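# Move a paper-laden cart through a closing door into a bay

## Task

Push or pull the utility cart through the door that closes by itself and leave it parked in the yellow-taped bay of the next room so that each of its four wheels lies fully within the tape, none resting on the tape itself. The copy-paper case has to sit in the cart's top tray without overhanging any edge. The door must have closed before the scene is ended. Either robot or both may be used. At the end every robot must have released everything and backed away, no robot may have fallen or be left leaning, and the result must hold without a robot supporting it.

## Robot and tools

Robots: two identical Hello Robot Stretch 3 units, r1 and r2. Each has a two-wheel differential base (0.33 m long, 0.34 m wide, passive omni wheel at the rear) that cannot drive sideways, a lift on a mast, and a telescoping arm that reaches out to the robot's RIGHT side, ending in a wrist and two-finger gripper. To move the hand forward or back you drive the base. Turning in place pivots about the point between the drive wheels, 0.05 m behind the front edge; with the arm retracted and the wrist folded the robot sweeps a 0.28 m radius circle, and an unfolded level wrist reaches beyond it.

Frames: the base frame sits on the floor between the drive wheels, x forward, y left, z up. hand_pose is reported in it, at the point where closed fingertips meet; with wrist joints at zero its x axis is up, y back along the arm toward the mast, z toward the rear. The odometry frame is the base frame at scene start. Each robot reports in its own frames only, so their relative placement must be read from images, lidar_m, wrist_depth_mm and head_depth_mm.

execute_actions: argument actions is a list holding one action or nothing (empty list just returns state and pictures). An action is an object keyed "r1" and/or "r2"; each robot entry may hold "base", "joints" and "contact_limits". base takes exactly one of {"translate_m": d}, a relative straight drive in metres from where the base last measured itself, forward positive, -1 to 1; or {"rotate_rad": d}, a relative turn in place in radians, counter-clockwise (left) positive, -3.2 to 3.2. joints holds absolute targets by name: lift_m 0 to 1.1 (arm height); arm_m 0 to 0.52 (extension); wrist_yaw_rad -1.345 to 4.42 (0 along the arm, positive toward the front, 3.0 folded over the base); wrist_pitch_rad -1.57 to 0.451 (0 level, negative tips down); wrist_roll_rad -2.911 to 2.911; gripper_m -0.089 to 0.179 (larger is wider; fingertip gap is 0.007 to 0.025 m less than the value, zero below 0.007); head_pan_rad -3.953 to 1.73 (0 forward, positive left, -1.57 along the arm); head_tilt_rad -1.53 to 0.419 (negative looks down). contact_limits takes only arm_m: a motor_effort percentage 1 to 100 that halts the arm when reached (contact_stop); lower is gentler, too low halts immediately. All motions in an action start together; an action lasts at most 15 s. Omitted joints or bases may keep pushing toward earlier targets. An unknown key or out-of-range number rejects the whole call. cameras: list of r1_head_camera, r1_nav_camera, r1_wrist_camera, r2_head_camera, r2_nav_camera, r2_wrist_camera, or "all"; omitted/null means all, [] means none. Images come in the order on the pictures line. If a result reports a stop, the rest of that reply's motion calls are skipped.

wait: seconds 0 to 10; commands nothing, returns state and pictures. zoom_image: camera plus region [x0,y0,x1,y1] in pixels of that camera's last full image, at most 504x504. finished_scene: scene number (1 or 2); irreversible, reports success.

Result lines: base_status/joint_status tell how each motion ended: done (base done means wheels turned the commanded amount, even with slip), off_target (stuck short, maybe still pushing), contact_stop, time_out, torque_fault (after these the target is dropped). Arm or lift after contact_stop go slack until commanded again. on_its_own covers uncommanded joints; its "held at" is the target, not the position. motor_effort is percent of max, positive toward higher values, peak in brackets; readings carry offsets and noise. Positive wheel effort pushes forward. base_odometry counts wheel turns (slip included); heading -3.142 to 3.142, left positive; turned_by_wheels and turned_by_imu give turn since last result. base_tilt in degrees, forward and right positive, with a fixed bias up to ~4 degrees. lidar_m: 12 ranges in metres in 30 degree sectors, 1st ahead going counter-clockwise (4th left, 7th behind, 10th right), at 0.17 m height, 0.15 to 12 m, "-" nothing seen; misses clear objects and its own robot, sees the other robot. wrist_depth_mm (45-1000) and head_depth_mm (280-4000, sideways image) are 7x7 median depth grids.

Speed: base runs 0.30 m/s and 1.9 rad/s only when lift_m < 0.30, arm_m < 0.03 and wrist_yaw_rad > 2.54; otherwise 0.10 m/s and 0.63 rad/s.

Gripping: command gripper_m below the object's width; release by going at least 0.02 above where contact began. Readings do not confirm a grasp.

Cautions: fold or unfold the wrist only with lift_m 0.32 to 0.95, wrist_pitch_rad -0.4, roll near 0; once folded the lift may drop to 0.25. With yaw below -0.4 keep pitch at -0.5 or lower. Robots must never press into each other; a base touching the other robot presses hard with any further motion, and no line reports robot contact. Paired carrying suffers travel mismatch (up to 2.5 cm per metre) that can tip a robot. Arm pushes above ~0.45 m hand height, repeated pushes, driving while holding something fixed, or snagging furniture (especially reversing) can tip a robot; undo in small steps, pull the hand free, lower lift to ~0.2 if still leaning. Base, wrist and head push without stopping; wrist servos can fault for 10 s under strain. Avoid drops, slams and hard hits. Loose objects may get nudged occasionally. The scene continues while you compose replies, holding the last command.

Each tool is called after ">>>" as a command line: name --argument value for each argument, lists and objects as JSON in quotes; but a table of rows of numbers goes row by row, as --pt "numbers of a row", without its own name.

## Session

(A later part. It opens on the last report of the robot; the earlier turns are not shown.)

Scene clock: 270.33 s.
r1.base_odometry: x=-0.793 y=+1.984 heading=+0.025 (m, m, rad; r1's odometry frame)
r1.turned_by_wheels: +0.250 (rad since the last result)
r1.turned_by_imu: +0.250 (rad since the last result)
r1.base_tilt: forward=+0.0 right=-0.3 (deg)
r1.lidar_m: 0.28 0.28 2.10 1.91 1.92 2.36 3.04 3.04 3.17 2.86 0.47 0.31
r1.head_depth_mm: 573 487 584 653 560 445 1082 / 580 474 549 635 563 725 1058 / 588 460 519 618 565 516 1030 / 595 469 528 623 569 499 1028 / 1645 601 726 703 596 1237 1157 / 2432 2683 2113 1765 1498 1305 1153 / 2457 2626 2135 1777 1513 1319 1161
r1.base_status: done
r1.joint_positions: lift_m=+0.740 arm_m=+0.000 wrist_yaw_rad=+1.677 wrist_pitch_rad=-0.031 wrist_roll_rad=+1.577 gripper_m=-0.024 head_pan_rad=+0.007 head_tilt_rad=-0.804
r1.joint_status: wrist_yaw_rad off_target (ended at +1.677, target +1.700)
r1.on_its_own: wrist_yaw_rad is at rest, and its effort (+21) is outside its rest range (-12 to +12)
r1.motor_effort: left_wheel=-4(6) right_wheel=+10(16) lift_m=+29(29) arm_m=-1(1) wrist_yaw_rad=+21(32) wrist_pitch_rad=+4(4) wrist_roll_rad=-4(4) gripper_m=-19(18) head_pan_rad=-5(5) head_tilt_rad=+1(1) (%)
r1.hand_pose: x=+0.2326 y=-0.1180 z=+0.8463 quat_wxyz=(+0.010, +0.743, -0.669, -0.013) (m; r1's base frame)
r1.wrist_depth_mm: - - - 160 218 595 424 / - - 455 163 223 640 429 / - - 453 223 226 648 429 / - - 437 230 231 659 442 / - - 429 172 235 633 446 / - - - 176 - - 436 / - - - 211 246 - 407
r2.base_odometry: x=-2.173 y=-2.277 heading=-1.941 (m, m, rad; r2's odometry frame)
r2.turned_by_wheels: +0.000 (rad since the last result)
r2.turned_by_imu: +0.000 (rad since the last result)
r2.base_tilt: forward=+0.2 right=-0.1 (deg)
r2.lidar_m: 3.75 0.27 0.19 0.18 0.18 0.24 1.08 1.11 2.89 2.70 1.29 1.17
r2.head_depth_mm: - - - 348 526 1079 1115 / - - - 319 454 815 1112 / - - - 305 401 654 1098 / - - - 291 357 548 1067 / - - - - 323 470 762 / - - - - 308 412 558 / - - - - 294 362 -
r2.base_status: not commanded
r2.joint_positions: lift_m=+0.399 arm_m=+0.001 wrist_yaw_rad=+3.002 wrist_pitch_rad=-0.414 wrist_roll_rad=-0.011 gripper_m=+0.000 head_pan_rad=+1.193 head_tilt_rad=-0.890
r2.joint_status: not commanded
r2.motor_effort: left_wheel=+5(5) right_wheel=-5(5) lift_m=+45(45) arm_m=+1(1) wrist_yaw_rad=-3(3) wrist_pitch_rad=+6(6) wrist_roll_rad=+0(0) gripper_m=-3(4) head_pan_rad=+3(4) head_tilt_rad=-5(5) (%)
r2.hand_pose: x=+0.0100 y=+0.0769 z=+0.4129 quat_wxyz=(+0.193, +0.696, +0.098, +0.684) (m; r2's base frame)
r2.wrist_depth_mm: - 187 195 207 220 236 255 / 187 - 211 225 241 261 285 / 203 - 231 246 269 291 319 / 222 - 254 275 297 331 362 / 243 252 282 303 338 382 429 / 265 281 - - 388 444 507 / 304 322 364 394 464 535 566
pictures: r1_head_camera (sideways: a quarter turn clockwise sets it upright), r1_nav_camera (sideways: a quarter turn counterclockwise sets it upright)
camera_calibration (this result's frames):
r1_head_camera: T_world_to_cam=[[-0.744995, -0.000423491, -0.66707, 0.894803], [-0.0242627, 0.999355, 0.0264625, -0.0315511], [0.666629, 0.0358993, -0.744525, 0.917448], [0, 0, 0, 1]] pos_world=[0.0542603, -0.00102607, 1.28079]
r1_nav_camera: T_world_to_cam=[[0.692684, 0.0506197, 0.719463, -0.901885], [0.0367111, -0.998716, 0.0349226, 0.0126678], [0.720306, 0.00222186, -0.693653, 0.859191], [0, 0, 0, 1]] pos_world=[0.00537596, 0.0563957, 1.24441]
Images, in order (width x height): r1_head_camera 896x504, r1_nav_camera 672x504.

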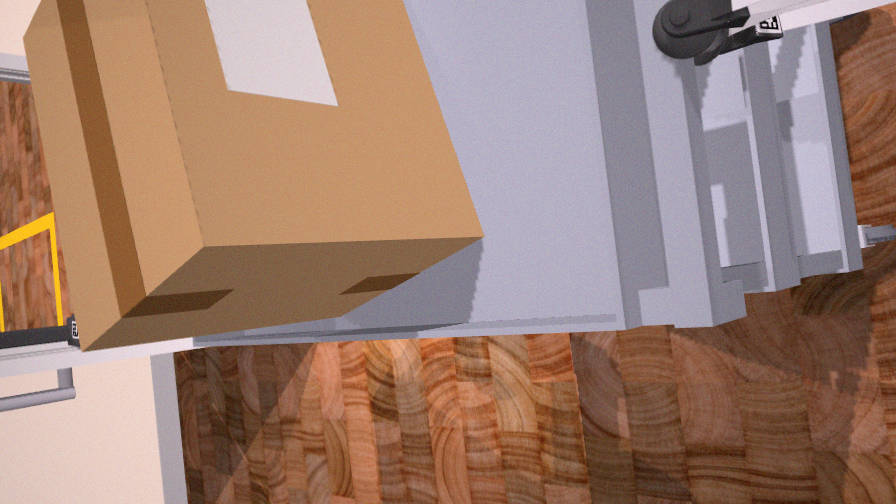

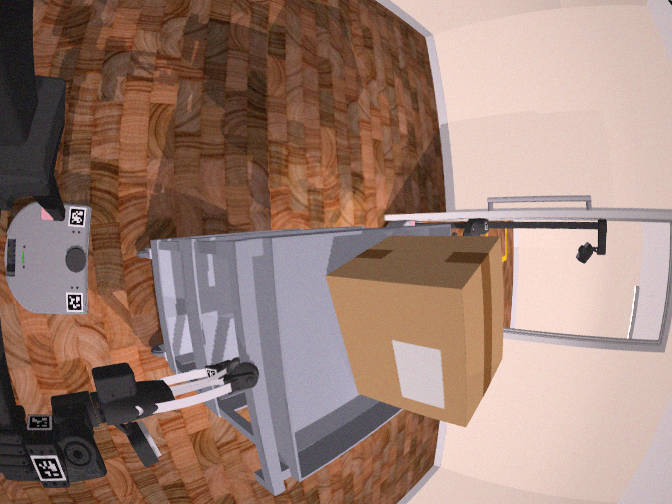

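>>> execute_actions --actions '[{"r1":{"base":{"rotate_rad":-0.2},"joints":{"wrist_yaw_rad":1.89}}}]' --cameras '[]'

>>> execute_actions --actions '[{"r1":{"base":{"rotate_rad":-0.2},"joints":{"wrist_yaw_rad":2.07}}}]' --cameras '["r1_head_camera","r1_nav_camera"]'

Scene clock: 272.63 s.
r1.base_odometry: x=-0.793 y=+1.984 heading=-0.175 (m, m, rad; r1's odometry frame)
r1.turned_by_wheels: -0.200 (rad since the last result)
r1.turned_by_imu: -0.202 (rad since the last result)
r1.base_tilt: forward=+0.1 right=-0.4 (deg)
r1.lidar_m: 0.28 0.28 2.36 1.92 1.91 2.11 3.05 3.04 3.34 2.88 2.86 0.34
r1.head_depth_mm: 2849 2409 743 655 511 857 1151 / 582 551 663 657 524 830 1107 / 584 510 600 659 530 757 1088 / 594 482 551 634 568 522 1023 / 599 461 508 603 571 457 1036 / 3638 462 536 656 573 468 1164 / 3492 553 818 1735 1512 1316 1160
r1.base_status: done
r1.joint_positions: lift_m=+0.740 arm_m=+0.000 wrist_yaw_rad=+1.889 wrist_pitch_rad=-0.036 wrist_roll_rad=+1.577 gripper_m=-0.024 head_pan_rad=+0.007 head_tilt_rad=-0.803
r1.joint_status: all done
r1.motor_effort: left_wheel=+2(5) right_wheel=-2(5) lift_m=+28(29) arm_m=-2(2) wrist_yaw_rad=+1(57) wrist_pitch_rad=+6(6) wrist_roll_rad=-4(4) gripper_m=-11(20) head_pan_rad=-4(4) head_tilt_rad=+2(1) (%)
r1.hand_pose: x=+0.2210 y=-0.0654 z=+0.8451 quat_wxyz=(+0.013, +0.810, -0.586, -0.013) (m; r1's base frame)
r1.wrist_depth_mm: - - - 237 823 606 419 / - - 478 189 825 629 422 / - - 468 247 254 642 425 / - - 457 255 261 639 435 / - - 448 262 266 636 438 / - - - - - - 437 / - - - 280 275 310 305
r2.base_odometry: x=-2.173 y=-2.277 heading=-1.941 (m, m, rad; r2's odometry frame)
r2.turned_by_wheels: +0.000 (rad since the last result)
r2.turned_by_imu: +0.001 (rad since the last result)
r2.base_tilt: forward=+0.2 right=-0.1 (deg)
r2.lidar_m: 3.73 0.27 0.19 0.18 0.18 0.24 1.08 1.10 2.88 2.70 1.29 1.16
r2.head_depth_mm: - - - 348 525 1071 1120 / - - - 319 454 812 1116 / - - - 305 399 655 1091 / - - - 291 357 547 1064 / - - - - 324 472 763 / - - - - 308 412 557 / - - - - 294 362 -
r2.base_status: not commanded
r2.joint_positions: lift_m=+0.399 arm_m=+0.001 wrist_yaw_rad=+3.002 wrist_pitch_rad=-0.414 wrist_roll_rad=-0.011 gripper_m=+0.000 head_pan_rad=+1.193 head_tilt_rad=-0.890
r2.joint_status: not commanded
r2.motor_effort: left_wheel=+5(6) right_wheel=-5(5) lift_m=+45(46) arm_m=+1(1) wrist_yaw_rad=-3(3) wrist_pitch_rad=+6(6) wrist_roll_rad=+0(0) gripper_m=-3(4) head_pan_rad=+2(4) head_tilt_rad=-5(5) (%)
r2.hand_pose: x=+0.0100 y=+0.0769 z=+0.4129 quat_wxyz=(+0.193, +0.696, +0.098, +0.684) (m; r2's base frame)
r2.wrist_depth_mm: - 188 197 207 221 239 256 / 188 - 209 226 242 261 284 / 203 - 230 247 265 292 322 / 222 - 252 271 299 331 363 / 243 255 281 303 338 374 428 / 268 283 - - 391 442 511 / 303 322 368 403 458 536 562
pictures: none
No camera images: the call's "cameras" was empty. Leave "cameras" out to get every camera's image.

Scene clock: 273.90 s.
r1.base_odometry: x=-0.793 y=+1.984 heading=-0.375 (m, m, rad; r1's odometry frame)
r1.turned_by_wheels: -0.200 (rad since the last result)
r1.turned_by_imu: -0.202 (rad since the last result)
r1.base_tilt: forward=+0.1 right=-0.4 (deg)
r1.lidar_m: 0.29 0.28 2.81 2.01 1.92 1.96 2.62 3.04 3.11 2.99 2.87 0.41
r1.head_depth_mm: 3349 2591 2045 613 780 1256 1139 / 3171 2594 740 657 547 1020 1149 / 3067 2544 753 662 516 832 1110 / 2723 562 653 665 530 763 1052 / 599 509 578 646 572 486 928 / 607 478 523 600 573 454 1099 / 3669 453 475 560 578 457 1142
r1.base_status: done
r1.joint_positions: lift_m=+0.740 arm_m=+0.000 wrist_yaw_rad=+2.068 wrist_pitch_rad=-0.037 wrist_roll_rad=+1.577 gripper_m=-0.024 head_pan_rad=+0.007 head_tilt_rad=-0.803
r1.joint_status: all done
r1.motor_effort: left_wheel=+2(6) right_wheel=-3(6) lift_m=+28(28) arm_m=-2(2) wrist_yaw_rad=+1(2) wrist_pitch_rad=+6(5) wrist_roll_rad=-4(3) gripper_m=-11(11) head_pan_rad=-5(5) head_tilt_rad=+2(1) (%)
r1.hand_pose: x=+0.2029 y=-0.0233 z=+0.8450 quat_wxyz=(+0.015, +0.859, -0.511, -0.012) (m; r1's base frame)
r1.wrist_depth_mm: - - - 265 803 626 421 / - - 505 270 856 625 429 / - - 492 274 888 644 425 / - - 472 282 926 648 433 / - - 471 285 883 638 440 / - - - - - - 419 / - - - 301 298 314 311
r2.base_odometry: x=-2.173 y=-2.277 heading=-1.941 (m, m, rad; r2's odometry frame)
r2.turned_by_wheels: +0.000 (rad since the last result)
r2.turned_by_imu: +0.000 (rad since the last result)
r2.base_tilt: forward=+0.1 right=-0.1 (deg)
r2.lidar_m: 3.74 0.27 0.19 0.18 0.18 0.24 1.08 1.11 2.89 2.70 1.29 1.17
r2.head_depth_mm: - - - 348 526 1080 1119 / - - - 319 455 818 1114 / - - - 305 399 656 1100 / - - - 291 358 547 1066 / - - - - 323 472 762 / - - - - 307 413 560 / - - - - 294 362 -
r2.base_status: not commanded
r2.joint_positions: lift_m=+0.399 arm_m=+0.001 wrist_yaw_rad=+3.002 wrist_pitch_rad=-0.414 wrist_roll_rad=-0.011 gripper_m=+0.000 head_pan_rad=+1.193 head_tilt_rad=-0.890
r2.joint_status: not commanded
r2.motor_effort: left_wheel=+5(6) right_wheel=-5(5) lift_m=+45(46) arm_m=+1(0) wrist_yaw_rad=-3(3) wrist_pitch_rad=+6(6) wrist_roll_rad=+0(0) gripper_m=-4(4) head_pan_rad=+3(2) head_tilt_rad=-5(4) (%)
r2.hand_pose: x=+0.0100 y=+0.0769 z=+0.4129 quat_wxyz=(+0.193, +0.696, +0.098, +0.684) (m; r2's base frame)
r2.wrist_depth_mm: - 187 195 206 221 238 254 / 188 - 210 225 242 260 284 / 203 - 230 246 265 290 320 / 221 - 254 273 298 325 365 / 241 253 279 304 337 377 423 / 267 283 - - 393 443 507 / 301 326 367 396 452 533 564
pictures: r1_head_camera (sideways: a quarter turn clockwise sets it upright), r1_nav_camera (sideways: a quarter turn counterclockwise sets it upright)
camera_calibration (this result's frames):
r1_head_camera: T_world_to_cam=[[-0.744877, -0.000345317, -0.667201, 0.894973], [-0.0241636, 0.999358, 0.0264595, -0.0315478], [0.666764, 0.035831, -0.744407, 0.917295], [0, 0, 0, 1]] pos_world=[0.0542639, -0.00103105, 1.2808]
r1_nav_camera: T_world_to_cam=[[0.692563, 0.0505469, 0.719584, -0.902043], [0.0366012, -0.998719, 0.0349279, 0.0126617], [0.720428, 0.0021479, -0.693526, 0.859026], [0, 0, 0, 1]] pos_world=[0.00539191, 0.0563958, 1.24441]
Images, in order (width x height): r1_head_camera 896x504, r1_nav_camera 672x504.

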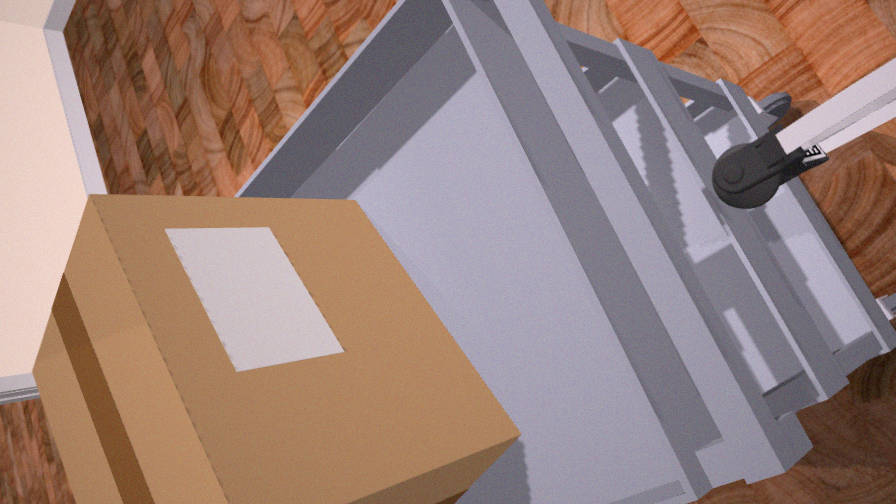

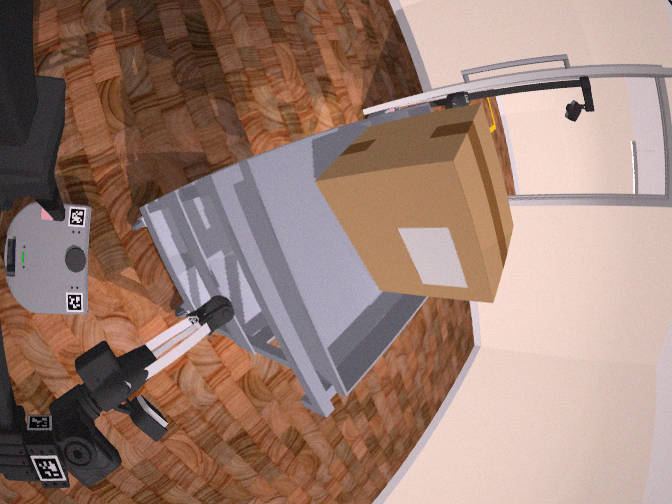

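>>> execute_actions --actions '[{"r1":{"joints":{"gripper_m":0.11}}}]' --cameras '[]'

>>> execute_actions --actions '[{"r1":{"base":{"translate_m":0.06},"joints":{"head_tilt_rad":-1.0}}}]' --cameras '["r1_head_camera","r1_wrist_camera"]'

Scene clock: 276.03 s.
r1.base_odometry: x=-0.793 y=+1.984 heading=-0.375 (m, m, rad; r1's odometry frame)
r1.turned_by_wheels: +0.000 (rad since the last result)
r1.turned_by_imu: +0.000 (rad since the last result)
r1.base_tilt: forward=+0.1 right=-0.4 (deg)
r1.lidar_m: 0.29 0.28 2.80 2.00 1.92 1.97 2.63 3.02 3.12 2.99 2.86 0.41
r1.head_depth_mm: 3287 2580 2053 614 782 1262 1140 / 3193 2604 742 658 547 994 1138 / 3039 2529 753 662 516 848 1109 / 2691 563 653 664 529 762 1053 / 599 508 580 646 570 486 926 / 607 479 523 600 573 455 1099 / 3709 453 475 560 576 457 1142
r1.base_status: not commanded
r1.joint_positions: lift_m=+0.740 arm_m=+0.000 wrist_yaw_rad=+2.068 wrist_pitch_rad=-0.037 wrist_roll_rad=+1.577 gripper_m=+0.110 head_pan_rad=+0.007 head_tilt_rad=-0.803
r1.joint_status: all done
r1.motor_effort: left_wheel=+2(2) right_wheel=-3(3) lift_m=+28(28) arm_m=-2(2) wrist_yaw_rad=+2(1) wrist_pitch_rad=+6(5) wrist_roll_rad=-4(4) gripper_m=+0(87) head_pan_rad=-4(5) head_tilt_rad=+2(2) (%)
r1.hand_pose: x=+0.2029 y=-0.0233 z=+0.8450 quat_wxyz=(+0.015, +0.859, -0.511, -0.012) (m; r1's base frame)
r1.wrist_depth_mm: - - - 263 826 623 421 / - - 507 271 870 638 424 / - - 497 278 905 643 435 / - - 479 282 901 650 434 / - - 474 286 291 610 441 / - - - 294 297 527 418 / - - - 299 308 316 312
r2.base_odometry: x=-2.173 y=-2.277 heading=-1.941 (m, m, rad; r2's odometry frame)
r2.turned_by_wheels: +0.000 (rad since the last result)
r2.turned_by_imu: +0.000 (rad since the last result)
r2.base_tilt: forward=+0.2 right=-0.1 (deg)
r2.lidar_m: 3.75 0.27 0.19 0.18 0.18 0.24 1.08 1.10 2.88 2.70 1.29 1.17
r2.head_depth_mm: - - - 348 525 1078 1117 / - - - 319 454 815 1114 / - - - 305 399 655 1099 / - - - 291 357 548 1061 / - - - - 324 470 761 / - - - - 308 412 557 / - - - - 295 362 -
r2.base_status: not commanded
r2.joint_positions: lift_m=+0.399 arm_m=+0.001 wrist_yaw_rad=+3.002 wrist_pitch_rad=-0.414 wrist_roll_rad=-0.011 gripper_m=+0.000 head_pan_rad=+1.193 head_tilt_rad=-0.890
r2.joint_status: not commanded
r2.motor_effort: left_wheel=+5(5) right_wheel=-5(5) lift_m=+45(46) arm_m=+1(1) wrist_yaw_rad=-3(4) wrist_pitch_rad=+6(6) wrist_roll_rad=+0(0) gripper_m=-3(4) head_pan_rad=+3(2) head_tilt_rad=-5(5) (%)
r2.hand_pose: x=+0.0100 y=+0.0769 z=+0.4129 quat_wxyz=(+0.193, +0.696, +0.098, +0.684) (m; r2's base frame)
r2.wrist_depth_mm: - 188 195 206 222 238 255 / 187 - 211 226 242 260 285 / 202 - 228 248 266 291 318 / 221 - 255 272 298 327 365 / 241 253 277 303 341 378 425 / 267 282 - - 393 438 510 / 303 322 365 393 457 530 568
pictures: none
No camera images: the call's "cameras" was empty. Leave "cameras" out to get every camera's image.

Scene clock: 277.87 s.
r1.base_odometry: x=-0.737 y=+1.962 heading=-0.375 (m, m, rad; r1's odometry frame)
r1.turned_by_wheels: +0.000 (rad since the last result)
r1.turned_by_imu: +0.000 (rad since the last result)
r1.base_tilt: forward=+0.0 right=-0.4 (deg)
r1.lidar_m: 0.24 0.23 0.24 2.03 1.95 2.00 2.67 3.08 3.18 2.97 2.83 0.33
r1.head_depth_mm: 2253 1912 600 512 1308 1209 - / 2263 687 634 536 847 1221 1108 / 2171 692 640 567 523 1181 1116 / 480 568 631 570 473 1083 1126 / 436 506 602 571 472 792 1121 / 406 456 533 574 507 504 1121 / 389 415 477 563 517 436 1128
r1.base_status: done
r1.joint_positions: lift_m=+0.740 arm_m=+0.000 wrist_yaw_rad=+2.068 wrist_pitch_rad=-0.037 wrist_roll_rad=+1.577 gripper_m=+0.110 head_pan_rad=+0.007 head_tilt_rad=-0.988
r1.joint_status: all done
r1.motor_effort: left_wheel=+2(6) right_wheel=-2(3) lift_m=+28(28) arm_m=-2(2) wrist_yaw_rad=+1(1) wrist_pitch_rad=+5(5) wrist_roll_rad=-3(4) gripper_m=+1(0) head_pan_rad=-5(4) head_tilt_rad=-5(19) (%)
r1.hand_pose: x=+0.2029 y=-0.0233 z=+0.8450 quat_wxyz=(+0.015, +0.859, -0.511, -0.012) (m; r1's base frame)
r1.wrist_depth_mm: - - - 160 217 586 424 / - - 467 164 223 617 422 / - - 454 168 228 641 431 / - - 436 230 232 661 428 / - - 425 234 236 613 444 / - - - 237 240 537 447 / - - - 181 245 - 389
r2.base_odometry: x=-2.173 y=-2.277 heading=-1.941 (m, m, rad; r2's odometry frame)
r2.turned_by_wheels: +0.000 (rad since the last result)
r2.turned_by_imu: +0.000 (rad since the last result)
r2.base_tilt: forward=+0.2 right=-0.1 (deg)
r2.lidar_m: 3.75 0.27 0.19 0.18 0.18 0.24 1.08 1.11 2.88 2.70 1.29 1.17
r2.head_depth_mm: - - - 348 526 1075 1116 / - - - 319 454 816 1116 / - - - 305 400 654 1092 / - - - 291 357 547 1062 / - - - - 324 470 762 / - - - - 308 413 559 / - - - - 294 361 -
r2.base_status: not commanded
r2.joint_positions: lift_m=+0.399 arm_m=+0.001 wrist_yaw_rad=+3.002 wrist_pitch_rad=-0.414 wrist_roll_rad=-0.011 gripper_m=+0.000 head_pan_rad=+1.193 head_tilt_rad=-0.890
r2.joint_status: not commanded
r2.motor_effort: left_wheel=+6(5) right_wheel=-5(5) lift_m=+45(45) arm_m=+1(1) wrist_yaw_rad=-2(2) wrist_pitch_rad=+6(6) wrist_roll_rad=+0(0) gripper_m=-4(4) head_pan_rad=+4(3) head_tilt_rad=-5(5) (%)
r2.hand_pose: x=+0.0100 y=+0.0769 z=+0.4129 quat_wxyz=(+0.193, +0.696, +0.098, +0.684) (m; r2's base frame)
r2.wrist_depth_mm: - 188 194 207 220 237 254 / 188 - 211 223 242 261 283 / 202 - 230 248 265 292 319 / 220 - 251 276 296 330 362 / 241 255 281 305 339 376 428 / 266 281 - - 390 448 513 / 302 323 370 397 457 534 572
pictures: r1_head_camera (sideways: a quarter turn clockwise sets it upright), r1_wrist_camera
camera_calibration (this result's frames):
r1_head_camera: T_world_to_cam=[[-0.854598, -0.00107427, -0.519288, 0.702933], [-0.0189837, 0.999394, 0.0291742, -0.035107], [0.518942, 0.0347903, -0.854101, 1.06081], [0, 0, 0, 1]] pos_world=[0.0495583, -0.00106512, 1.27209]
r1_wrist_camera: T_world_to_cam=[[-0.0354156, 0.0488291, -0.998179, 0.862008], [-0.627201, 0.776524, 0.0602393, 0.131761], [0.778052, 0.628193, 0.00312464, 0.0214611], [0, 0, 0, 1]] pos_world=[0.096471, -0.157888, 0.852434]
Images, in order (width x height): r1_head_camera 896x504, r1_wrist_camera 644x364.

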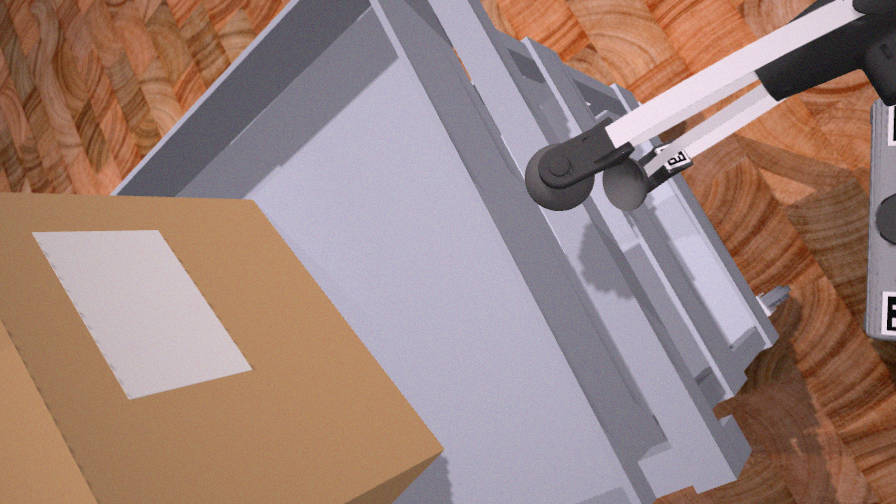

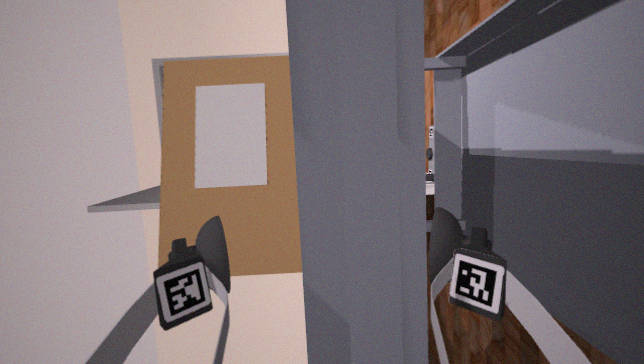

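>>> execute_actions --actions '[{"r1":{"base":{"translate_m":0.015}}}]' --cameras '[]'

>>> execute_actions --actions '[{"r1":{"joints":{"gripper_m":-0.04}}}]' --cameras '[]'

>>> execute_actions --actions '[{"r1":{"base":{"translate_m":0.2},"joints":{"head_tilt_rad":-0.9}}}]' --cameras '["r1_head_camera","r1_nav_camera"]'

Scene clock: 283.17 s.
r1.base_odometry: x=-0.723 y=+1.956 heading=-0.374 (m, m, rad; r1's odometry frame)
r1.turned_by_wheels: +0.000 (rad since the last result)
r1.turned_by_imu: +0.000 (rad since the last result)
r1.base_tilt: forward=+0.0 right=-0.5 (deg)
r1.lidar_m: 0.23 0.22 0.22 2.05 1.96 2.01 2.68 3.10 3.18 2.96 2.82 0.31
r1.head_depth_mm: 2262 1924 600 515 1288 1203 - / 2250 1880 634 562 780 1182 1108 / 2152 692 639 566 487 1180 1115 / 467 551 630 568 464 1061 1132 / 424 491 584 571 500 724 1114 / 397 443 517 566 515 435 1125 / 381 403 465 558 516 423 1126
r1.base_status: done
r1.joint_positions: lift_m=+0.740 arm_m=+0.000 wrist_yaw_rad=+2.068 wrist_pitch_rad=-0.037 wrist_roll_rad=+1.577 gripper_m=+0.110 head_pan_rad=+0.007 head_tilt_rad=-0.988
r1.joint_status: not commanded
r1.motor_effort: left_wheel=+2(6) right_wheel=-3(6) lift_m=+28(28) arm_m=-2(2) wrist_yaw_rad=+1(2) wrist_pitch_rad=+5(6) wrist_roll_rad=-4(4) gripper_m=-1(0) head_pan_rad=-4(4) head_tilt_rad=-5(5) (%)
r1.hand_pose: x=+0.2029 y=-0.0233 z=+0.8450 quat_wxyz=(+0.015, +0.859, -0.511, -0.012) (m; r1's base frame)
r1.wrist_depth_mm: - - - 148 206 585 424 / - - 457 150 211 633 417 / - - 443 153 215 631 430 / - - 423 157 219 638 431 / - - 416 218 222 611 441 / - - - 164 226 548 446 / - - - 167 231 - 402
r2.base_odometry: x=-2.173 y=-2.277 heading=-1.941 (m, m, rad; r2's odometry frame)
r2.turned_by_wheels: +0.000 (rad since the last result)
r2.turned_by_imu: +0.001 (rad since the last result)
r2.base_tilt: forward=+0.2 right=-0.1 (deg)
r2.lidar_m: 3.75 0.27 0.19 0.18 0.18 0.24 1.08 1.11 2.89 2.70 1.29 1.16
r2.head_depth_mm: - - - 348 526 1077 1115 / - - - 320 454 814 1115 / - - - 305 399 654 1098 / - - - 291 357 547 1064 / - - - - 323 471 764 / - - - - 308 412 559 / - - - - 294 362 -
r2.base_status: not commanded
r2.joint_positions: lift_m=+0.399 arm_m=+0.001 wrist_yaw_rad=+3.002 wrist_pitch_rad=-0.414 wrist_roll_rad=-0.011 gripper_m=+0.000 head_pan_rad=+1.193 head_tilt_rad=-0.890
r2.joint_status: not commanded
r2.motor_effort: left_wheel=+6(5) right_wheel=-5(5) lift_m=+46(45) arm_m=+0(0) wrist_yaw_rad=-2(3) wrist_pitch_rad=+6(6) wrist_roll_rad=+0(0) gripper_m=-4(4) head_pan_rad=+2(2) head_tilt_rad=-4(5) (%)
r2.hand_pose: x=+0.0100 y=+0.0769 z=+0.4129 quat_wxyz=(+0.193, +0.696, +0.098, +0.684) (m; r2's base frame)
r2.wrist_depth_mm: - 187 194 206 223 238 255 / 187 - 212 226 243 263 284 / 201 - 230 246 267 292 319 / 220 - 252 274 297 331 367 / 240 253 280 301 339 379 427 / 266 282 - - 392 438 520 / 303 323 367 402 464 530 564
pictures: none
No camera images: the call's "cameras" was empty. Leave "cameras" out to get every camera's image.

Scene clock: 285.17 s.
r1.base_odometry: x=-0.723 y=+1.956 heading=-0.374 (m, m, rad; r1's odometry frame)
r1.turned_by_wheels: +0.000 (rad since the last result)
r1.turned_by_imu: +0.000 (rad since the last result)
r1.base_tilt: forward=+0.1 right=-0.4 (deg)
r1.lidar_m: 0.23 0.22 0.22 2.04 1.96 2.01 2.67 3.09 3.20 2.96 2.82 0.31
r1.head_depth_mm: 2248 1908 599 515 1287 1207 - / 2258 1889 634 562 779 1206 1111 / 2178 692 638 566 522 1168 1118 / 467 552 631 568 464 1066 1129 / 423 490 584 571 499 724 1118 / 397 443 517 565 515 457 1120 / 381 403 463 559 517 424 1126
r1.base_status: not commanded
r1.joint_positions: lift_m=+0.740 arm_m=+0.000 wrist_yaw_rad=+2.068 wrist_pitch_rad=-0.031 wrist_roll_rad=+1.577 gripper_m=-0.039 head_pan_rad=+0.007 head_tilt_rad=-0.988
r1.joint_status: all done
r1.motor_effort: left_wheel=+2(2) right_wheel=-3(3) lift_m=+28(28) arm_m=-2(2) wrist_yaw_rad=+1(1) wrist_pitch_rad=+4(5) wrist_roll_rad=-3(4) gripper_m=-26(100) head_pan_rad=-4(5) head_tilt_rad=-5(4) (%)
r1.hand_pose: x=+0.2030 y=-0.0232 z=+0.8464 quat_wxyz=(+0.012, +0.859, -0.511, -0.011) (m; r1's base frame)
r1.wrist_depth_mm: - - - 147 205 584 422 / - - 455 150 208 636 431 / - - 435 154 214 642 422 / - - 430 156 218 651 441 / - - 413 158 221 672 443 / - - 407 162 - - 451 / - - - 166 230 - 414
r2.base_odometry: x=-2.173 y=-2.277 heading=-1.941 (m, m, rad; r2's odometry frame)
r2.turned_by_wheels: +0.000 (rad since the last result)
r2.turned_by_imu: +0.000 (rad since the last result)
r2.base_tilt: forward=+0.1 right=-0.1 (deg)
r2.lidar_m: 3.74 0.27 0.19 0.18 0.18 0.24 1.08 1.10 2.88 2.70 1.29 1.17
r2.head_depth_mm: - - - 348 525 1077 1124 / - - - 319 454 816 1118 / - - - 305 399 656 1100 / - - - 291 357 548 1067 / - - - - 324 471 763 / - - - - 308 413 559 / - - - - 294 362 -
r2.base_status: not commanded
r2.joint_positions: lift_m=+0.399 arm_m=+0.001 wrist_yaw_rad=+3.002 wrist_pitch_rad=-0.414 wrist_roll_rad=-0.011 gripper_m=+0.000 head_pan_rad=+1.193 head_tilt_rad=-0.890
r2.joint_status: not commanded
r2.motor_effort: left_wheel=+6(6) right_wheel=-5(5) lift_m=+45(46) arm_m=+1(1) wrist_yaw_rad=-4(4) wrist_pitch_rad=+6(6) wrist_roll_rad=+0(0) gripper_m=-3(5) head_pan_rad=+3(3) head_tilt_rad=-4(5) (%)
r2.hand_pose: x=+0.0100 y=+0.0769 z=+0.4129 quat_wxyz=(+0.193, +0.696, +0.098, +0.684) (m; r2's base frame)
r2.wrist_depth_mm: - 187 196 207 221 236 255 / 187 - 210 224 241 259 284 / 202 - 230 246 267 293 320 / 221 - 254 273 299 330 364 / 242 256 280 302 338 372 428 / 268 281 - - 391 442 516 / 303 323 364 402 458 529 565
pictures: none
No camera images: the call's "cameras" was empty. Leave "cameras" out to get every camera's image.

Scene clock: 288.17 s.
r1.base_odometry: x=-0.537 y=+1.883 heading=-0.374 (m, m, rad; r1's odometry frame)
r1.turned_by_wheels: +0.000 (rad since the last result)
r1.turned_by_imu: +0.000 (rad since the last result)
r1.base_tilt: forward=+0.0 right=-0.4 (deg)
r1.lidar_m: 0.22 0.21 0.21 2.16 2.06 2.11 2.82 3.27 3.33 2.86 2.71 0.33
r1.head_depth_mm: 2681 2169 1830 546 1317 1237 1132 / 2728 2173 1781 601 502 1191 1101 / 2733 2194 673 603 509 984 1111 / 2552 704 666 608 533 501 1081 / 468 493 572 610 536 435 971 / 457 440 501 578 539 462 651 / 461 403 446 511 540 481 376
r1.base_status: done
r1.joint_positions: lift_m=+0.740 arm_m=+0.000 wrist_yaw_rad=+2.145 wrist_pitch_rad=-0.032 wrist_roll_rad=+1.577 gripper_m=-0.029 head_pan_rad=+0.007 head_tilt_rad=-0.902
r1.joint_status: all done
r1.on_its_own: wrist_yaw_rad is held at +2.119, not at your +2.070, by its stall guard, which is still easing; gripper_m is held at -0.030, not at your -0.040, by its stall guard, which is not easing now
r1.motor_effort: left_wheel=+4(10) right_wheel=+1(19) lift_m=+28(28) arm_m=-2(2) wrist_yaw_rad=-24(30) wrist_pitch_rad=+4(5) wrist_roll_rad=-3(4) gripper_m=-22(27) head_pan_rad=-4(5) head_tilt_rad=+1(10) (%)
r1.hand_pose: x=+0.1929 y=-0.0063 z=+0.8460 quat_wxyz=(+0.013, +0.878, -0.478, -0.010) (m; r1's base frame)
r1.wrist_depth_mm: - - - 147 206 594 421 / - - 457 150 208 639 433 / - - 439 153 211 655 436 / - - 426 215 216 659 434 / - - 415 156 221 672 441 / - - 411 161 - 640 445 / - - - 165 226 - 407
r2.base_odometry: x=-2.173 y=-2.277 heading=-1.941 (m, m, rad; r2's odometry frame)
r2.turned_by_wheels: +0.000 (rad since the last result)
r2.turned_by_imu: +0.001 (rad since the last result)
r2.base_tilt: forward=+0.1 right=-0.1 (deg)
r2.lidar_m: 3.74 0.27 0.19 0.18 0.18 0.24 0.92 0.92 2.89 2.69 1.29 1.16
r2.head_depth_mm: - - - 347 526 1078 1118 / - - - 319 454 814 1116 / - - - 305 400 655 1098 / - - - 291 357 548 1066 / - - - - 324 470 763 / - - - - 307 413 558 / - - - - 294 362 -
r2.base_status: not commanded
r2.joint_positions: lift_m=+0.399 arm_m=+0.001 wrist_yaw_rad=+3.002 wrist_pitch_rad=-0.414 wrist_roll_rad=-0.011 gripper_m=+0.000 head_pan_rad=+1.193 head_tilt_rad=-0.890
r2.joint_status: not commanded
r2.motor_effort: left_wheel=+6(6) right_wheel=-5(5) lift_m=+46(46) arm_m=+1(1) wrist_yaw_rad=-4(4) wrist_pitch_rad=+6(6) wrist_roll_rad=+0(0) gripper_m=-4(4) head_pan_rad=+3(4) head_tilt_rad=-5(5) (%)
r2.hand_pose: x=+0.0100 y=+0.0769 z=+0.4129 quat_wxyz=(+0.193, +0.696, +0.098, +0.684) (m; r2's base frame)
r2.wrist_depth_mm: - 188 196 207 222 239 254 / 187 - 210 227 243 263 283 / 204 - 229 248 267 290 318 / 222 - 254 274 298 326 363 / 243 254 279 302 342 374 432 / 268 284 - - 390 441 506 / 302 323 365 399 461 541 558
pictures: r1_head_camera (sideways: a quarter turn clockwise sets it upright), r1_nav_camera (sideways: a quarter turn counterclockwise sets it upright)
camera_calibration (this result's frames):
r1_head_camera: T_world_to_cam=[[-0.807153, -0.000746399, -0.590342, 0.795209], [-0.0214282, 0.999377, 0.0280344, -0.0336113], [0.589953, 0.035278, -0.806666, 0.998718], [0, 0, 0, 1]] pos_world=[0.0519386, -0.00104882, 1.27602]
r1_nav_camera: T_world_to_cam=[[0.76027, 0.0509873, 0.647603, -0.808656], [0.0398701, -0.998698, 0.0318233, 0.0166878], [0.648382, 0.00162569, -0.761313, 0.947623], [0, 0, 0, 1]] pos_world=[-0.000289773, 0.0563567, 1.24459]
Images, in order (width x height): r1_head_camera 896x504, r1_nav_camera 672x504.

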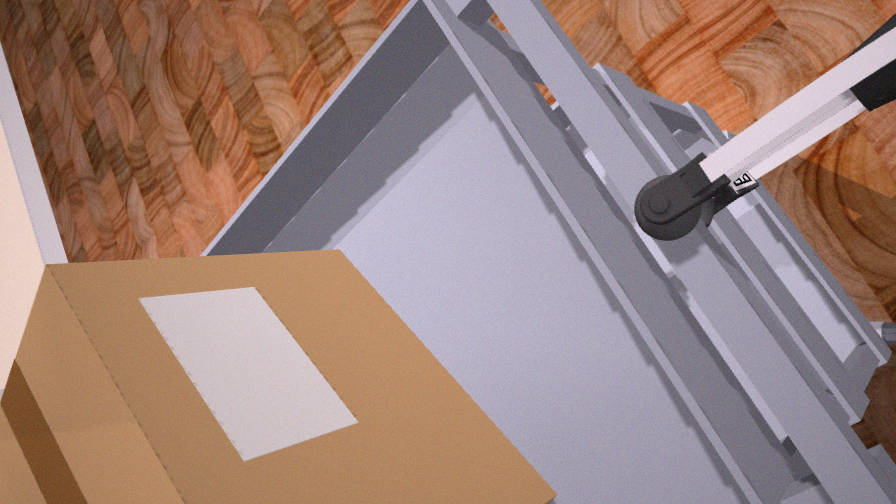

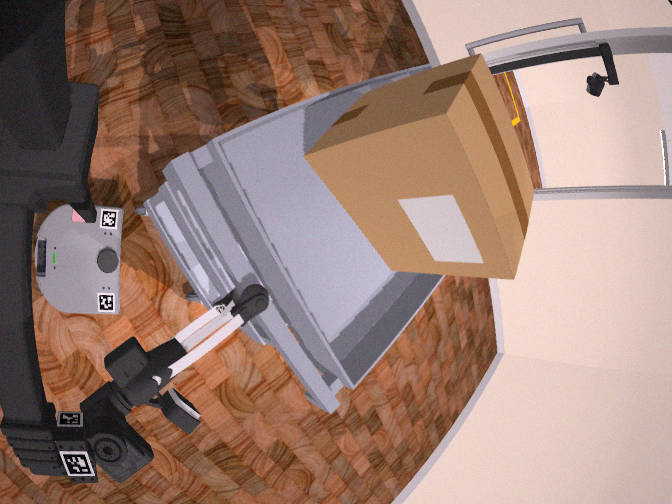

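>>> execute_actions --actions '[{"r1":{"base":{"rotate_rad":0.3},"joints":{"wrist_yaw_rad":1.85,"gripper_m":-0.03}},"r2":{"base":{"translate_m":0.3}}}]' --cameras '["r2_nav_camera","r1_nav_camera"]'

Scene clock: 293.37 s.
r1.base_odometry: x=-0.537 y=+1.883 heading=-0.075 (m, m, rad; r1's odometry frame)
r1.turned_by_wheels: +0.300 (rad since the last result)
r1.turned_by_imu: +0.302 (rad since the last result)
r1.base_tilt: forward=+0.0 right=-0.4 (deg)
r1.lidar_m: 0.23 0.23 2.39 2.06 2.06 2.38 3.26 3.27 3.15 2.72 2.72 0.29
r1.head_depth_mm: 525 752 679 599 491 938 1096 / 472 542 653 602 500 1056 1116 / 453 493 599 604 512 786 1118 / 449 453 542 600 534 699 1100 / 453 419 492 580 537 472 1101 / 457 400 491 603 537 449 1142 / 461 471 670 1540 1393 1264 1139
r1.base_status: done
r1.joint_positions: lift_m=+0.740 arm_m=+0.000 wrist_yaw_rad=+1.816 wrist_pitch_rad=-0.032 wrist_roll_rad=+1.577 gripper_m=-0.029 head_pan_rad=+0.007 head_tilt_rad=-0.902
r1.joint_status: wrist_yaw_rad off_target (ended at +1.816, target +1.850); the others done
r1.on_its_own: wrist_yaw_rad is held at +1.811, not at your +1.850, by its stall guard, which is not easing now
r1.motor_effort: left_wheel=-2(5) right_wheel=+6(13) lift_m=+28(28) arm_m=-1(2) wrist_yaw_rad=-5(66) wrist_pitch_rad=+4(4) wrist_roll_rad=-3(3) gripper_m=-23(23) head_pan_rad=-4(5) head_tilt_rad=+1(2) (%)
r1.hand_pose: x=+0.2263 y=-0.0829 z=+0.8460 quat_wxyz=(+0.012, +0.788, -0.615, -0.012) (m; r1's base frame)
r1.wrist_depth_mm: - - - 154 212 - 422 / - - - 154 214 631 429 / - - 458 155 216 643 434 / - - 434 217 218 658 440 / - - 417 157 217 669 438 / - - 408 158 - 634 447 / - - - 159 221 - 425
r2.base_odometry: x=-2.282 y=-2.557 heading=-1.941 (m, m, rad; r2's odometry frame)
r2.turned_by_wheels: +0.000 (rad since the last result)
r2.turned_by_imu: +0.002 (rad since the last result)
r2.base_tilt: forward=+0.2 right=-0.1 (deg)
r2.lidar_m: 3.45 0.28 0.19 0.18 0.19 0.24 1.18 1.19 2.86 2.67 0.96 3.49
r2.head_depth_mm: - - 296 369 567 1182 1114 / - - - 332 482 879 1114 / - - - 313 420 690 1100 / - - - 297 371 570 1065 / - - - - 333 485 787 / - - - - 314 421 566 / - - - - 298 368 -
r2.base_status: done
r2.joint_positions: lift_m=+0.399 arm_m=+0.001 wrist_yaw_rad=+3.002 wrist_pitch_rad=-0.414 wrist_roll_rad=-0.011 gripper_m=+0.000 head_pan_rad=+1.193 head_tilt_rad=-0.890
r2.joint_status: not commanded
r2.motor_effort: left_wheel=+5(13) right_wheel=-6(7) lift_m=+45(46) arm_m=+1(1) wrist_yaw_rad=-3(3) wrist_pitch_rad=+6(6) wrist_roll_rad=+0(0) gripper_m=-4(4) head_pan_rad=+3(3) head_tilt_rad=-5(4) (%)
r2.hand_pose: x=+0.0100 y=+0.0769 z=+0.4129 quat_wxyz=(+0.193, +0.696, +0.098, +0.684) (m; r2's base frame)
r2.wrist_depth_mm: - 189 197 212 228 246 268 / 187 - 213 230 248 272 297 / 202 - 233 252 276 305 335 / 221 - 259 279 307 344 388 / 241 255 280 308 350 391 453 / 268 283 - - 401 469 624 / 294 322 367 407 474 535 572
pictures: r1_nav_camera (sideways: a quarter turn counterclockwise sets it upright), r2_nav_camera (sideways: a quarter turn counterclockwise sets it upright)
camera_calibration (this result's frames):
r1_nav_camera: T_world_to_cam=[[0.760244, 0.0509872, 0.647633, -0.808696], [0.039869, -0.998698, 0.0318246, 0.0166861], [0.648413, 0.001626, -0.761287, 0.947588], [0, 0, 0, 1]] pos_world=[-0.00028748, 0.0563568, 1.24459]
r2_nav_camera: T_world_to_cam=[[0.287502, 0.721427, 0.629989, -0.774398], [0.926367, -0.376528, 0.0084211, 0.03478], [0.243284, 0.58118, -0.776558, 0.959529], [0, 0, 0, 1]] pos_world=[-0.0430162, 0.0141076, 1.2327]
Images, in order (width x height): r1_nav_camera 672x504, r2_nav_camera 672x504.

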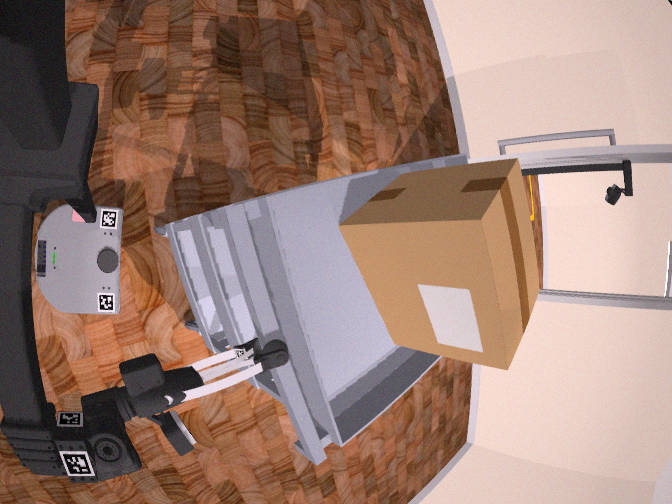

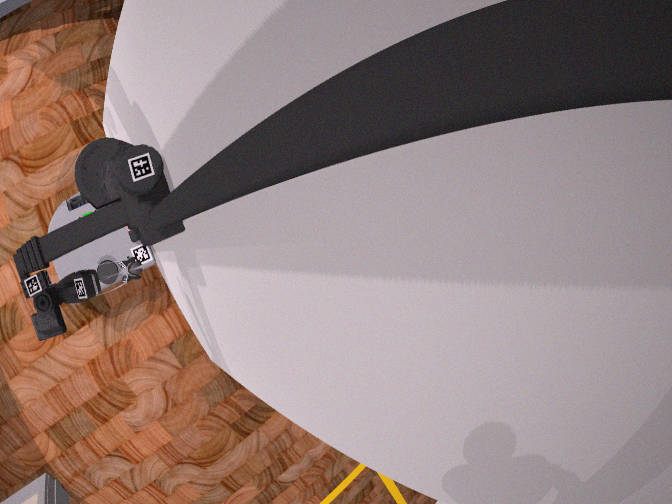

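>>> execute_actions --actions '[{"r1":{"base":{"rotate_rad":0.3},"joints":{"wrist_yaw_rad":1.51}}}]' --cameras '[]'

>>> execute_actions --actions '[{"r1":{"base":{"rotate_rad":0.3},"joints":{"wrist_yaw_rad":1.20}}}]' --cameras '["r1_nav_camera","r1_wrist_camera"]'

Scene clock: 295.07 s.
r1.base_odometry: x=-0.537 y=+1.883 heading=+0.225 (m, m, rad; r1's odometry frame)
r1.turned_by_wheels: +0.300 (rad since the last result)
r1.turned_by_imu: +0.300 (rad since the last result)
r1.base_tilt: forward=+0.0 right=-0.4 (deg)
r1.lidar_m: 0.27 2.69 2.12 2.06 2.15 3.01 3.25 3.42 2.79 2.71 0.43 0.29
r1.head_depth_mm: 438 478 590 597 467 818 1112 / 441 456 556 600 477 821 1115 / 445 453 543 604 495 813 1123 / 500 586 675 596 485 966 1111 / 2427 2156 1854 1603 1409 1256 1134 / 2426 2242 1864 1621 1421 1259 1136 / 2449 2260 1911 1627 1428 1265 1140
r1.base_status: done
r1.joint_positions: lift_m=+0.740 arm_m=+0.000 wrist_yaw_rad=+1.487 wrist_pitch_rad=-0.032 wrist_roll_rad=+1.576 gripper_m=-0.029 head_pan_rad=+0.007 head_tilt_rad=-0.902
r1.joint_status: wrist_yaw_rad off_target (ended at +1.487, target +1.510)
r1.on_its_own: wrist_yaw_rad is at rest, and its effort (+21) is outside its rest range (-12 to +12)
r1.motor_effort: left_wheel=-5(4) right_wheel=+7(16) lift_m=+28(28) arm_m=+0(0) wrist_yaw_rad=+21(57) wrist_pitch_rad=+4(4) wrist_roll_rad=-3(3) gripper_m=-22(22) head_pan_rad=-5(4) head_tilt_rad=+0(1) (%)
r1.hand_pose: x=+0.2331 y=-0.1663 z=+0.8461 quat_wxyz=(+0.009, +0.677, -0.736, -0.014) (m; r1's base frame)
r1.wrist_depth_mm: - - - 161 221 - 407 / - - - 159 220 593 427 / - - 472 159 221 648 434 / - - 442 218 220 648 435 / - - 417 158 219 653 449 / - - 405 157 821 632 449 / - - - 157 217 - 433
r2.base_odometry: x=-2.282 y=-2.557 heading=-1.941 (m, m, rad; r2's odometry frame)
r2.turned_by_wheels: +0.000 (rad since the last result)
r2.turned_by_imu: +0.000 (rad since the last result)
r2.base_tilt: forward=+0.2 right=-0.1 (deg)
r2.lidar_m: 3.43 0.28 0.19 0.18 0.19 0.24 1.14 1.14 2.85 2.67 0.95 3.49
r2.head_depth_mm: - - 296 369 566 1186 1116 / - - - 332 481 876 1113 / - - - 313 420 692 1101 / - - - 297 371 570 1066 / - - - - 333 484 786 / - - - - 314 422 567 / - - - - 298 368 -
r2.base_status: not commanded
r2.joint_positions: lift_m=+0.399 arm_m=+0.001 wrist_yaw_rad=+3.002 wrist_pitch_rad=-0.414 wrist_roll_rad=-0.011 gripper_m=+0.000 head_pan_rad=+1.193 head_tilt_rad=-0.890
r2.joint_status: not commanded
r2.motor_effort: left_wheel=+5(5) right_wheel=-6(7) lift_m=+45(45) arm_m=+1(0) wrist_yaw_rad=-3(2) wrist_pitch_rad=+6(6) wrist_roll_rad=+0(0) gripper_m=-4(4) head_pan_rad=+2(4) head_tilt_rad=-5(5) (%)
r2.hand_pose: x=+0.0100 y=+0.0769 z=+0.4129 quat_wxyz=(+0.193, +0.696, +0.098, +0.684) (m; r2's base frame)
r2.wrist_depth_mm: - 189 198 211 227 246 267 / 187 - 213 231 250 271 301 / 203 - 231 252 275 303 335 / 221 - 256 278 308 343 387 / 242 253 283 310 351 397 458 / 264 280 - - 405 471 605 / 297 321 371 412 478 547 575
pictures: none
No camera images: the call's "cameras" was empty. Leave "cameras" out to get every camera's image.

Scene clock: 296.67 s.
r1.base_odometry: x=-0.537 y=+1.883 heading=+0.525 (m, m, rad; r1's odometry frame)
r1.turned_by_wheels: +0.300 (rad since the last result)
r1.turned_by_imu: +0.299 (rad since the last result)
r1.base_tilt: forward=+0.0 right=-0.4 (deg)
r1.lidar_m: 0.31 2.30 2.05 2.07 2.49 3.25 3.28 3.03 2.71 2.72 0.38 0.31
r1.head_depth_mm: 572 594 618 598 476 818 1096 / 2399 2128 746 600 487 981 1117 / 2470 2203 1857 1594 1392 1188 1122 / 2527 2232 1858 1585 1404 1252 1127 / 2601 2219 1863 1613 1417 1256 1131 / 2654 2263 1875 1606 1416 1256 1133 / 2760 2277 1898 1622 1413 1269 1137
r1.base_status: done
r1.joint_positions: lift_m=+0.740 arm_m=+0.000 wrist_yaw_rad=+1.173 wrist_pitch_rad=-0.032 wrist_roll_rad=+1.576 gripper_m=-0.029 head_pan_rad=+0.007 head_tilt_rad=-0.902
r1.joint_status: wrist_yaw_rad off_target (ended at +1.173, target +1.200)
r1.on_its_own: wrist_yaw_rad is at rest, and its effort (+24) is outside its rest range (-12 to +12)
r1.motor_effort: left_wheel=-5(8) right_wheel=+7(17) lift_m=+28(28) arm_m=+0(0) wrist_yaw_rad=+24(42) wrist_pitch_rad=+4(5) wrist_roll_rad=-3(3) gripper_m=-22(23) head_pan_rad=-4(4) head_tilt_rad=+1(2) (%)
r1.hand_pose: x=+0.2141 y=-0.2437 z=+0.8462 quat_wxyz=(+0.007, +0.553, -0.833, -0.015) (m; r1's base frame)
r1.wrist_depth_mm: - - - 163 224 - 409 / - - - 161 222 603 431 / - - 470 221 220 639 439 / - - 446 218 220 661 439 / - - 420 158 219 665 441 / - - 405 157 818 652 443 / - - - 155 216 - 434
r2.base_odometry: x=-2.282 y=-2.557 heading=-1.941 (m, m, rad; r2's odometry frame)
r2.turned_by_wheels: +0.000 (rad since the last result)
r2.turned_by_imu: +0.000 (rad since the last result)
r2.base_tilt: forward=+0.2 right=-0.1 (deg)
r2.lidar_m: 3.45 0.28 0.19 0.18 0.18 0.24 1.10 1.10 2.85 2.67 0.96 3.47
r2.head_depth_mm: - - 296 370 567 1189 1115 / - - - 332 482 878 1107 / - - - 313 420 692 1098 / - - - 297 372 571 1063 / - - - - 333 484 786 / - - - - 314 421 566 / - - - - 298 368 -
r2.base_status: not commanded
r2.joint_positions: lift_m=+0.399 arm_m=+0.001 wrist_yaw_rad=+3.002 wrist_pitch_rad=-0.414 wrist_roll_rad=-0.011 gripper_m=+0.000 head_pan_rad=+1.193 head_tilt_rad=-0.890
r2.joint_status: not commanded
r2.motor_effort: left_wheel=+5(5) right_wheel=-7(6) lift_m=+46(46) arm_m=+1(0) wrist_yaw_rad=-2(3) wrist_pitch_rad=+6(6) wrist_roll_rad=+0(0) gripper_m=-3(4) head_pan_rad=+4(4) head_tilt_rad=-5(4) (%)
r2.hand_pose: x=+0.0100 y=+0.0769 z=+0.4129 quat_wxyz=(+0.193, +0.696, +0.098, +0.684) (m; r2's base frame)
r2.wrist_depth_mm: - 189 197 212 226 246 266 / 188 - 213 229 249 272 297 / 201 - 232 253 274 304 336 / 220 - 257 277 303 344 387 / 241 253 283 308 349 394 453 / 264 281 - - 403 469 622 / 290 318 373 403 480 553 574
pictures: r1_nav_camera (sideways: a quarter turn counterclockwise sets it upright), r1_wrist_camera
camera_calibration (this result's frames):
r1_nav_camera: T_world_to_cam=[[0.760231, 0.0509871, 0.647649, -0.808716], [0.0398683, -0.998698, 0.0318253, 0.0166852], [0.648428, 0.00162608, -0.761274, 0.947571], [0, 0, 0, 1]] pos_world=[-0.000286309, 0.0563568, 1.24459]
r1_wrist_camera: T_world_to_cam=[[0.0199228, 0.0554391, -0.998263, 0.864207], [0.213498, 0.975195, 0.0584189, 0.179863], [0.97674, -0.214291, 0.00759251, -0.100404], [0, 0, 0, 1]] pos_world=[0.042451, -0.244829, 0.852961]
Images, in order (width x height): r1_nav_camera 672x504, r1_wrist_camera 644x364.

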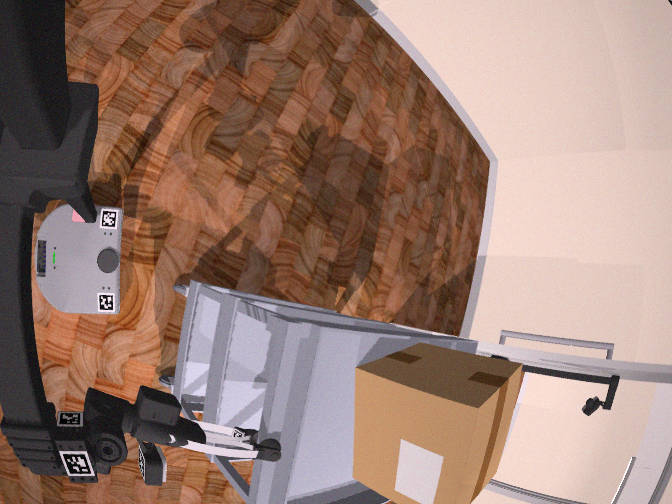

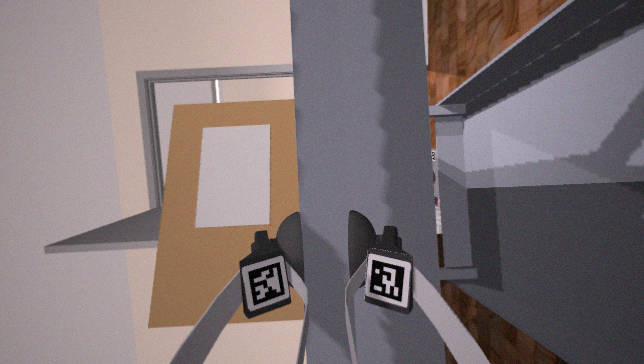

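>>> execute_actions --actions '[{"r1":{"base":{"translate_m":0.15},"joints":{"wrist_yaw_rad":1.08,"head_pan_rad":-0.4}}}]' --cameras '["r1_nav_camera"]'

Scene clock: 299.33 s.
r1.base_odometry: x=-0.407 y=+1.958 heading=+0.524 (m, m, rad; r1's odometry frame)
r1.turned_by_wheels: +0.000 (rad since the last result)
r1.turned_by_imu: +0.000 (rad since the last result)
r1.base_tilt: forward=+0.0 right=-0.4 (deg)
r1.lidar_m: 1.41 2.25 2.01 2.02 2.42 3.41 3.41 3.10 2.77 2.77 0.36 0.31
r1.head_depth_mm: 470 545 654 598 758 1126 1114 / 459 516 631 601 543 1109 1117 / 462 508 610 606 528 1080 1118 / 532 636 687 618 704 1205 1126 / 1336 2052 1815 1611 1411 1255 1130 / 2256 2257 1886 1617 1421 1258 1130 / 2246 2273 1889 1627 1422 1267 1134
r1.base_status: done
r1.joint_positions: lift_m=+0.740 arm_m=+0.000 wrist_yaw_rad=+1.025 wrist_pitch_rad=-0.032 wrist_roll_rad=+1.576 gripper_m=-0.029 head_pan_rad=-0.393 head_tilt_rad=-0.902
r1.joint_status: wrist_yaw_rad off_target (ended at +1.025, target +1.080); the others done
r1.on_its_own: wrist_yaw_rad is held at +1.028, not at your +1.080, by its stall guard, which is not easing now
r1.motor_effort: left_wheel=-2(7) right_wheel=+7(17) lift_m=+28(28) arm_m=+0(1) wrist_yaw_rad=+2(38) wrist_pitch_rad=+4(5) wrist_roll_rad=-3(3) gripper_m=-23(22) head_pan_rad=-4(41) head_tilt_rad=+1(0) (%)
r1.hand_pose: x=+0.1969 y=-0.2774 z=+0.8461 quat_wxyz=(+0.006, +0.490, -0.871, -0.016) (m; r1's base frame)
r1.wrist_depth_mm: - - - 174 240 - 397 / - - - 169 235 625 431 / - - 492 223 228 658 440 / - - 461 219 224 660 439 / - - 428 157 219 666 440 / - - 399 155 215 679 449 / - - 379 178 207 623 454
r2.base_odometry: x=-2.282 y=-2.557 heading=-1.941 (m, m, rad; r2's odometry frame)
r2.turned_by_wheels: +0.000 (rad since the last result)
r2.turned_by_imu: +0.001 (rad since the last result)
r2.base_tilt: forward=+0.1 right=-0.1 (deg)
r2.lidar_m: 3.45 0.28 0.19 0.18 0.19 0.24 0.97 0.97 2.85 2.67 0.96 3.45
r2.head_depth_mm: - - 296 370 566 1190 1120 / - - - 332 483 878 1115 / - - - 313 420 691 1098 / - - - 297 371 570 1067 / - - - - 333 484 788 / - - - - 314 422 566 / - - - - 298 368 -
r2.base_status: not commanded
r2.joint_positions: lift_m=+0.399 arm_m=+0.001 wrist_yaw_rad=+3.002 wrist_pitch_rad=-0.414 wrist_roll_rad=-0.011 gripper_m=+0.000 head_pan_rad=+1.193 head_tilt_rad=-0.890
r2.joint_status: not commanded
r2.motor_effort: left_wheel=+5(5) right_wheel=-7(6) lift_m=+46(46) arm_m=+0(1) wrist_yaw_rad=-4(3) wrist_pitch_rad=+6(6) wrist_roll_rad=+0(0) gripper_m=-4(4) head_pan_rad=+3(4) head_tilt_rad=-5(4) (%)
r2.hand_pose: x=+0.0100 y=+0.0769 z=+0.4129 quat_wxyz=(+0.193, +0.696, +0.098, +0.684) (m; r2's base frame)
r2.wrist_depth_mm: - 190 198 210 228 246 269 / 188 - 214 230 249 270 298 / 202 - 231 253 274 302 337 / 220 - 257 277 306 338 389 / 240 253 286 308 350 401 453 / 265 282 - - 403 467 604 / 294 321 374 406 476 541 566
pictures: r1_nav_camera (sideways: a quarter turn counterclockwise sets it upright)
camera_calibration (this result's frames):
r1_nav_camera: T_world_to_cam=[[0.720066, -0.24903, 0.64768, -0.808511], [-0.352132, -0.935409, 0.0318266, 0.0190747], [0.59792, -0.250986, -0.761248, 0.947845], [0, 0, 0, 1]] pos_world=[0.0221629, 0.0543951, 1.24459]
Images, in order (width x height): r1_nav_camera 672x504.

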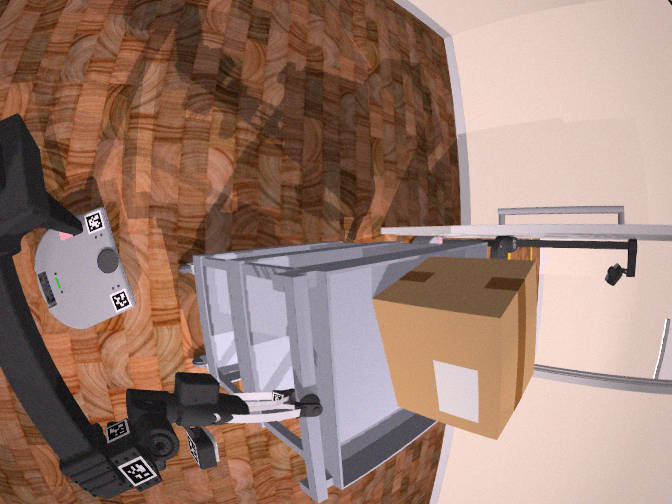

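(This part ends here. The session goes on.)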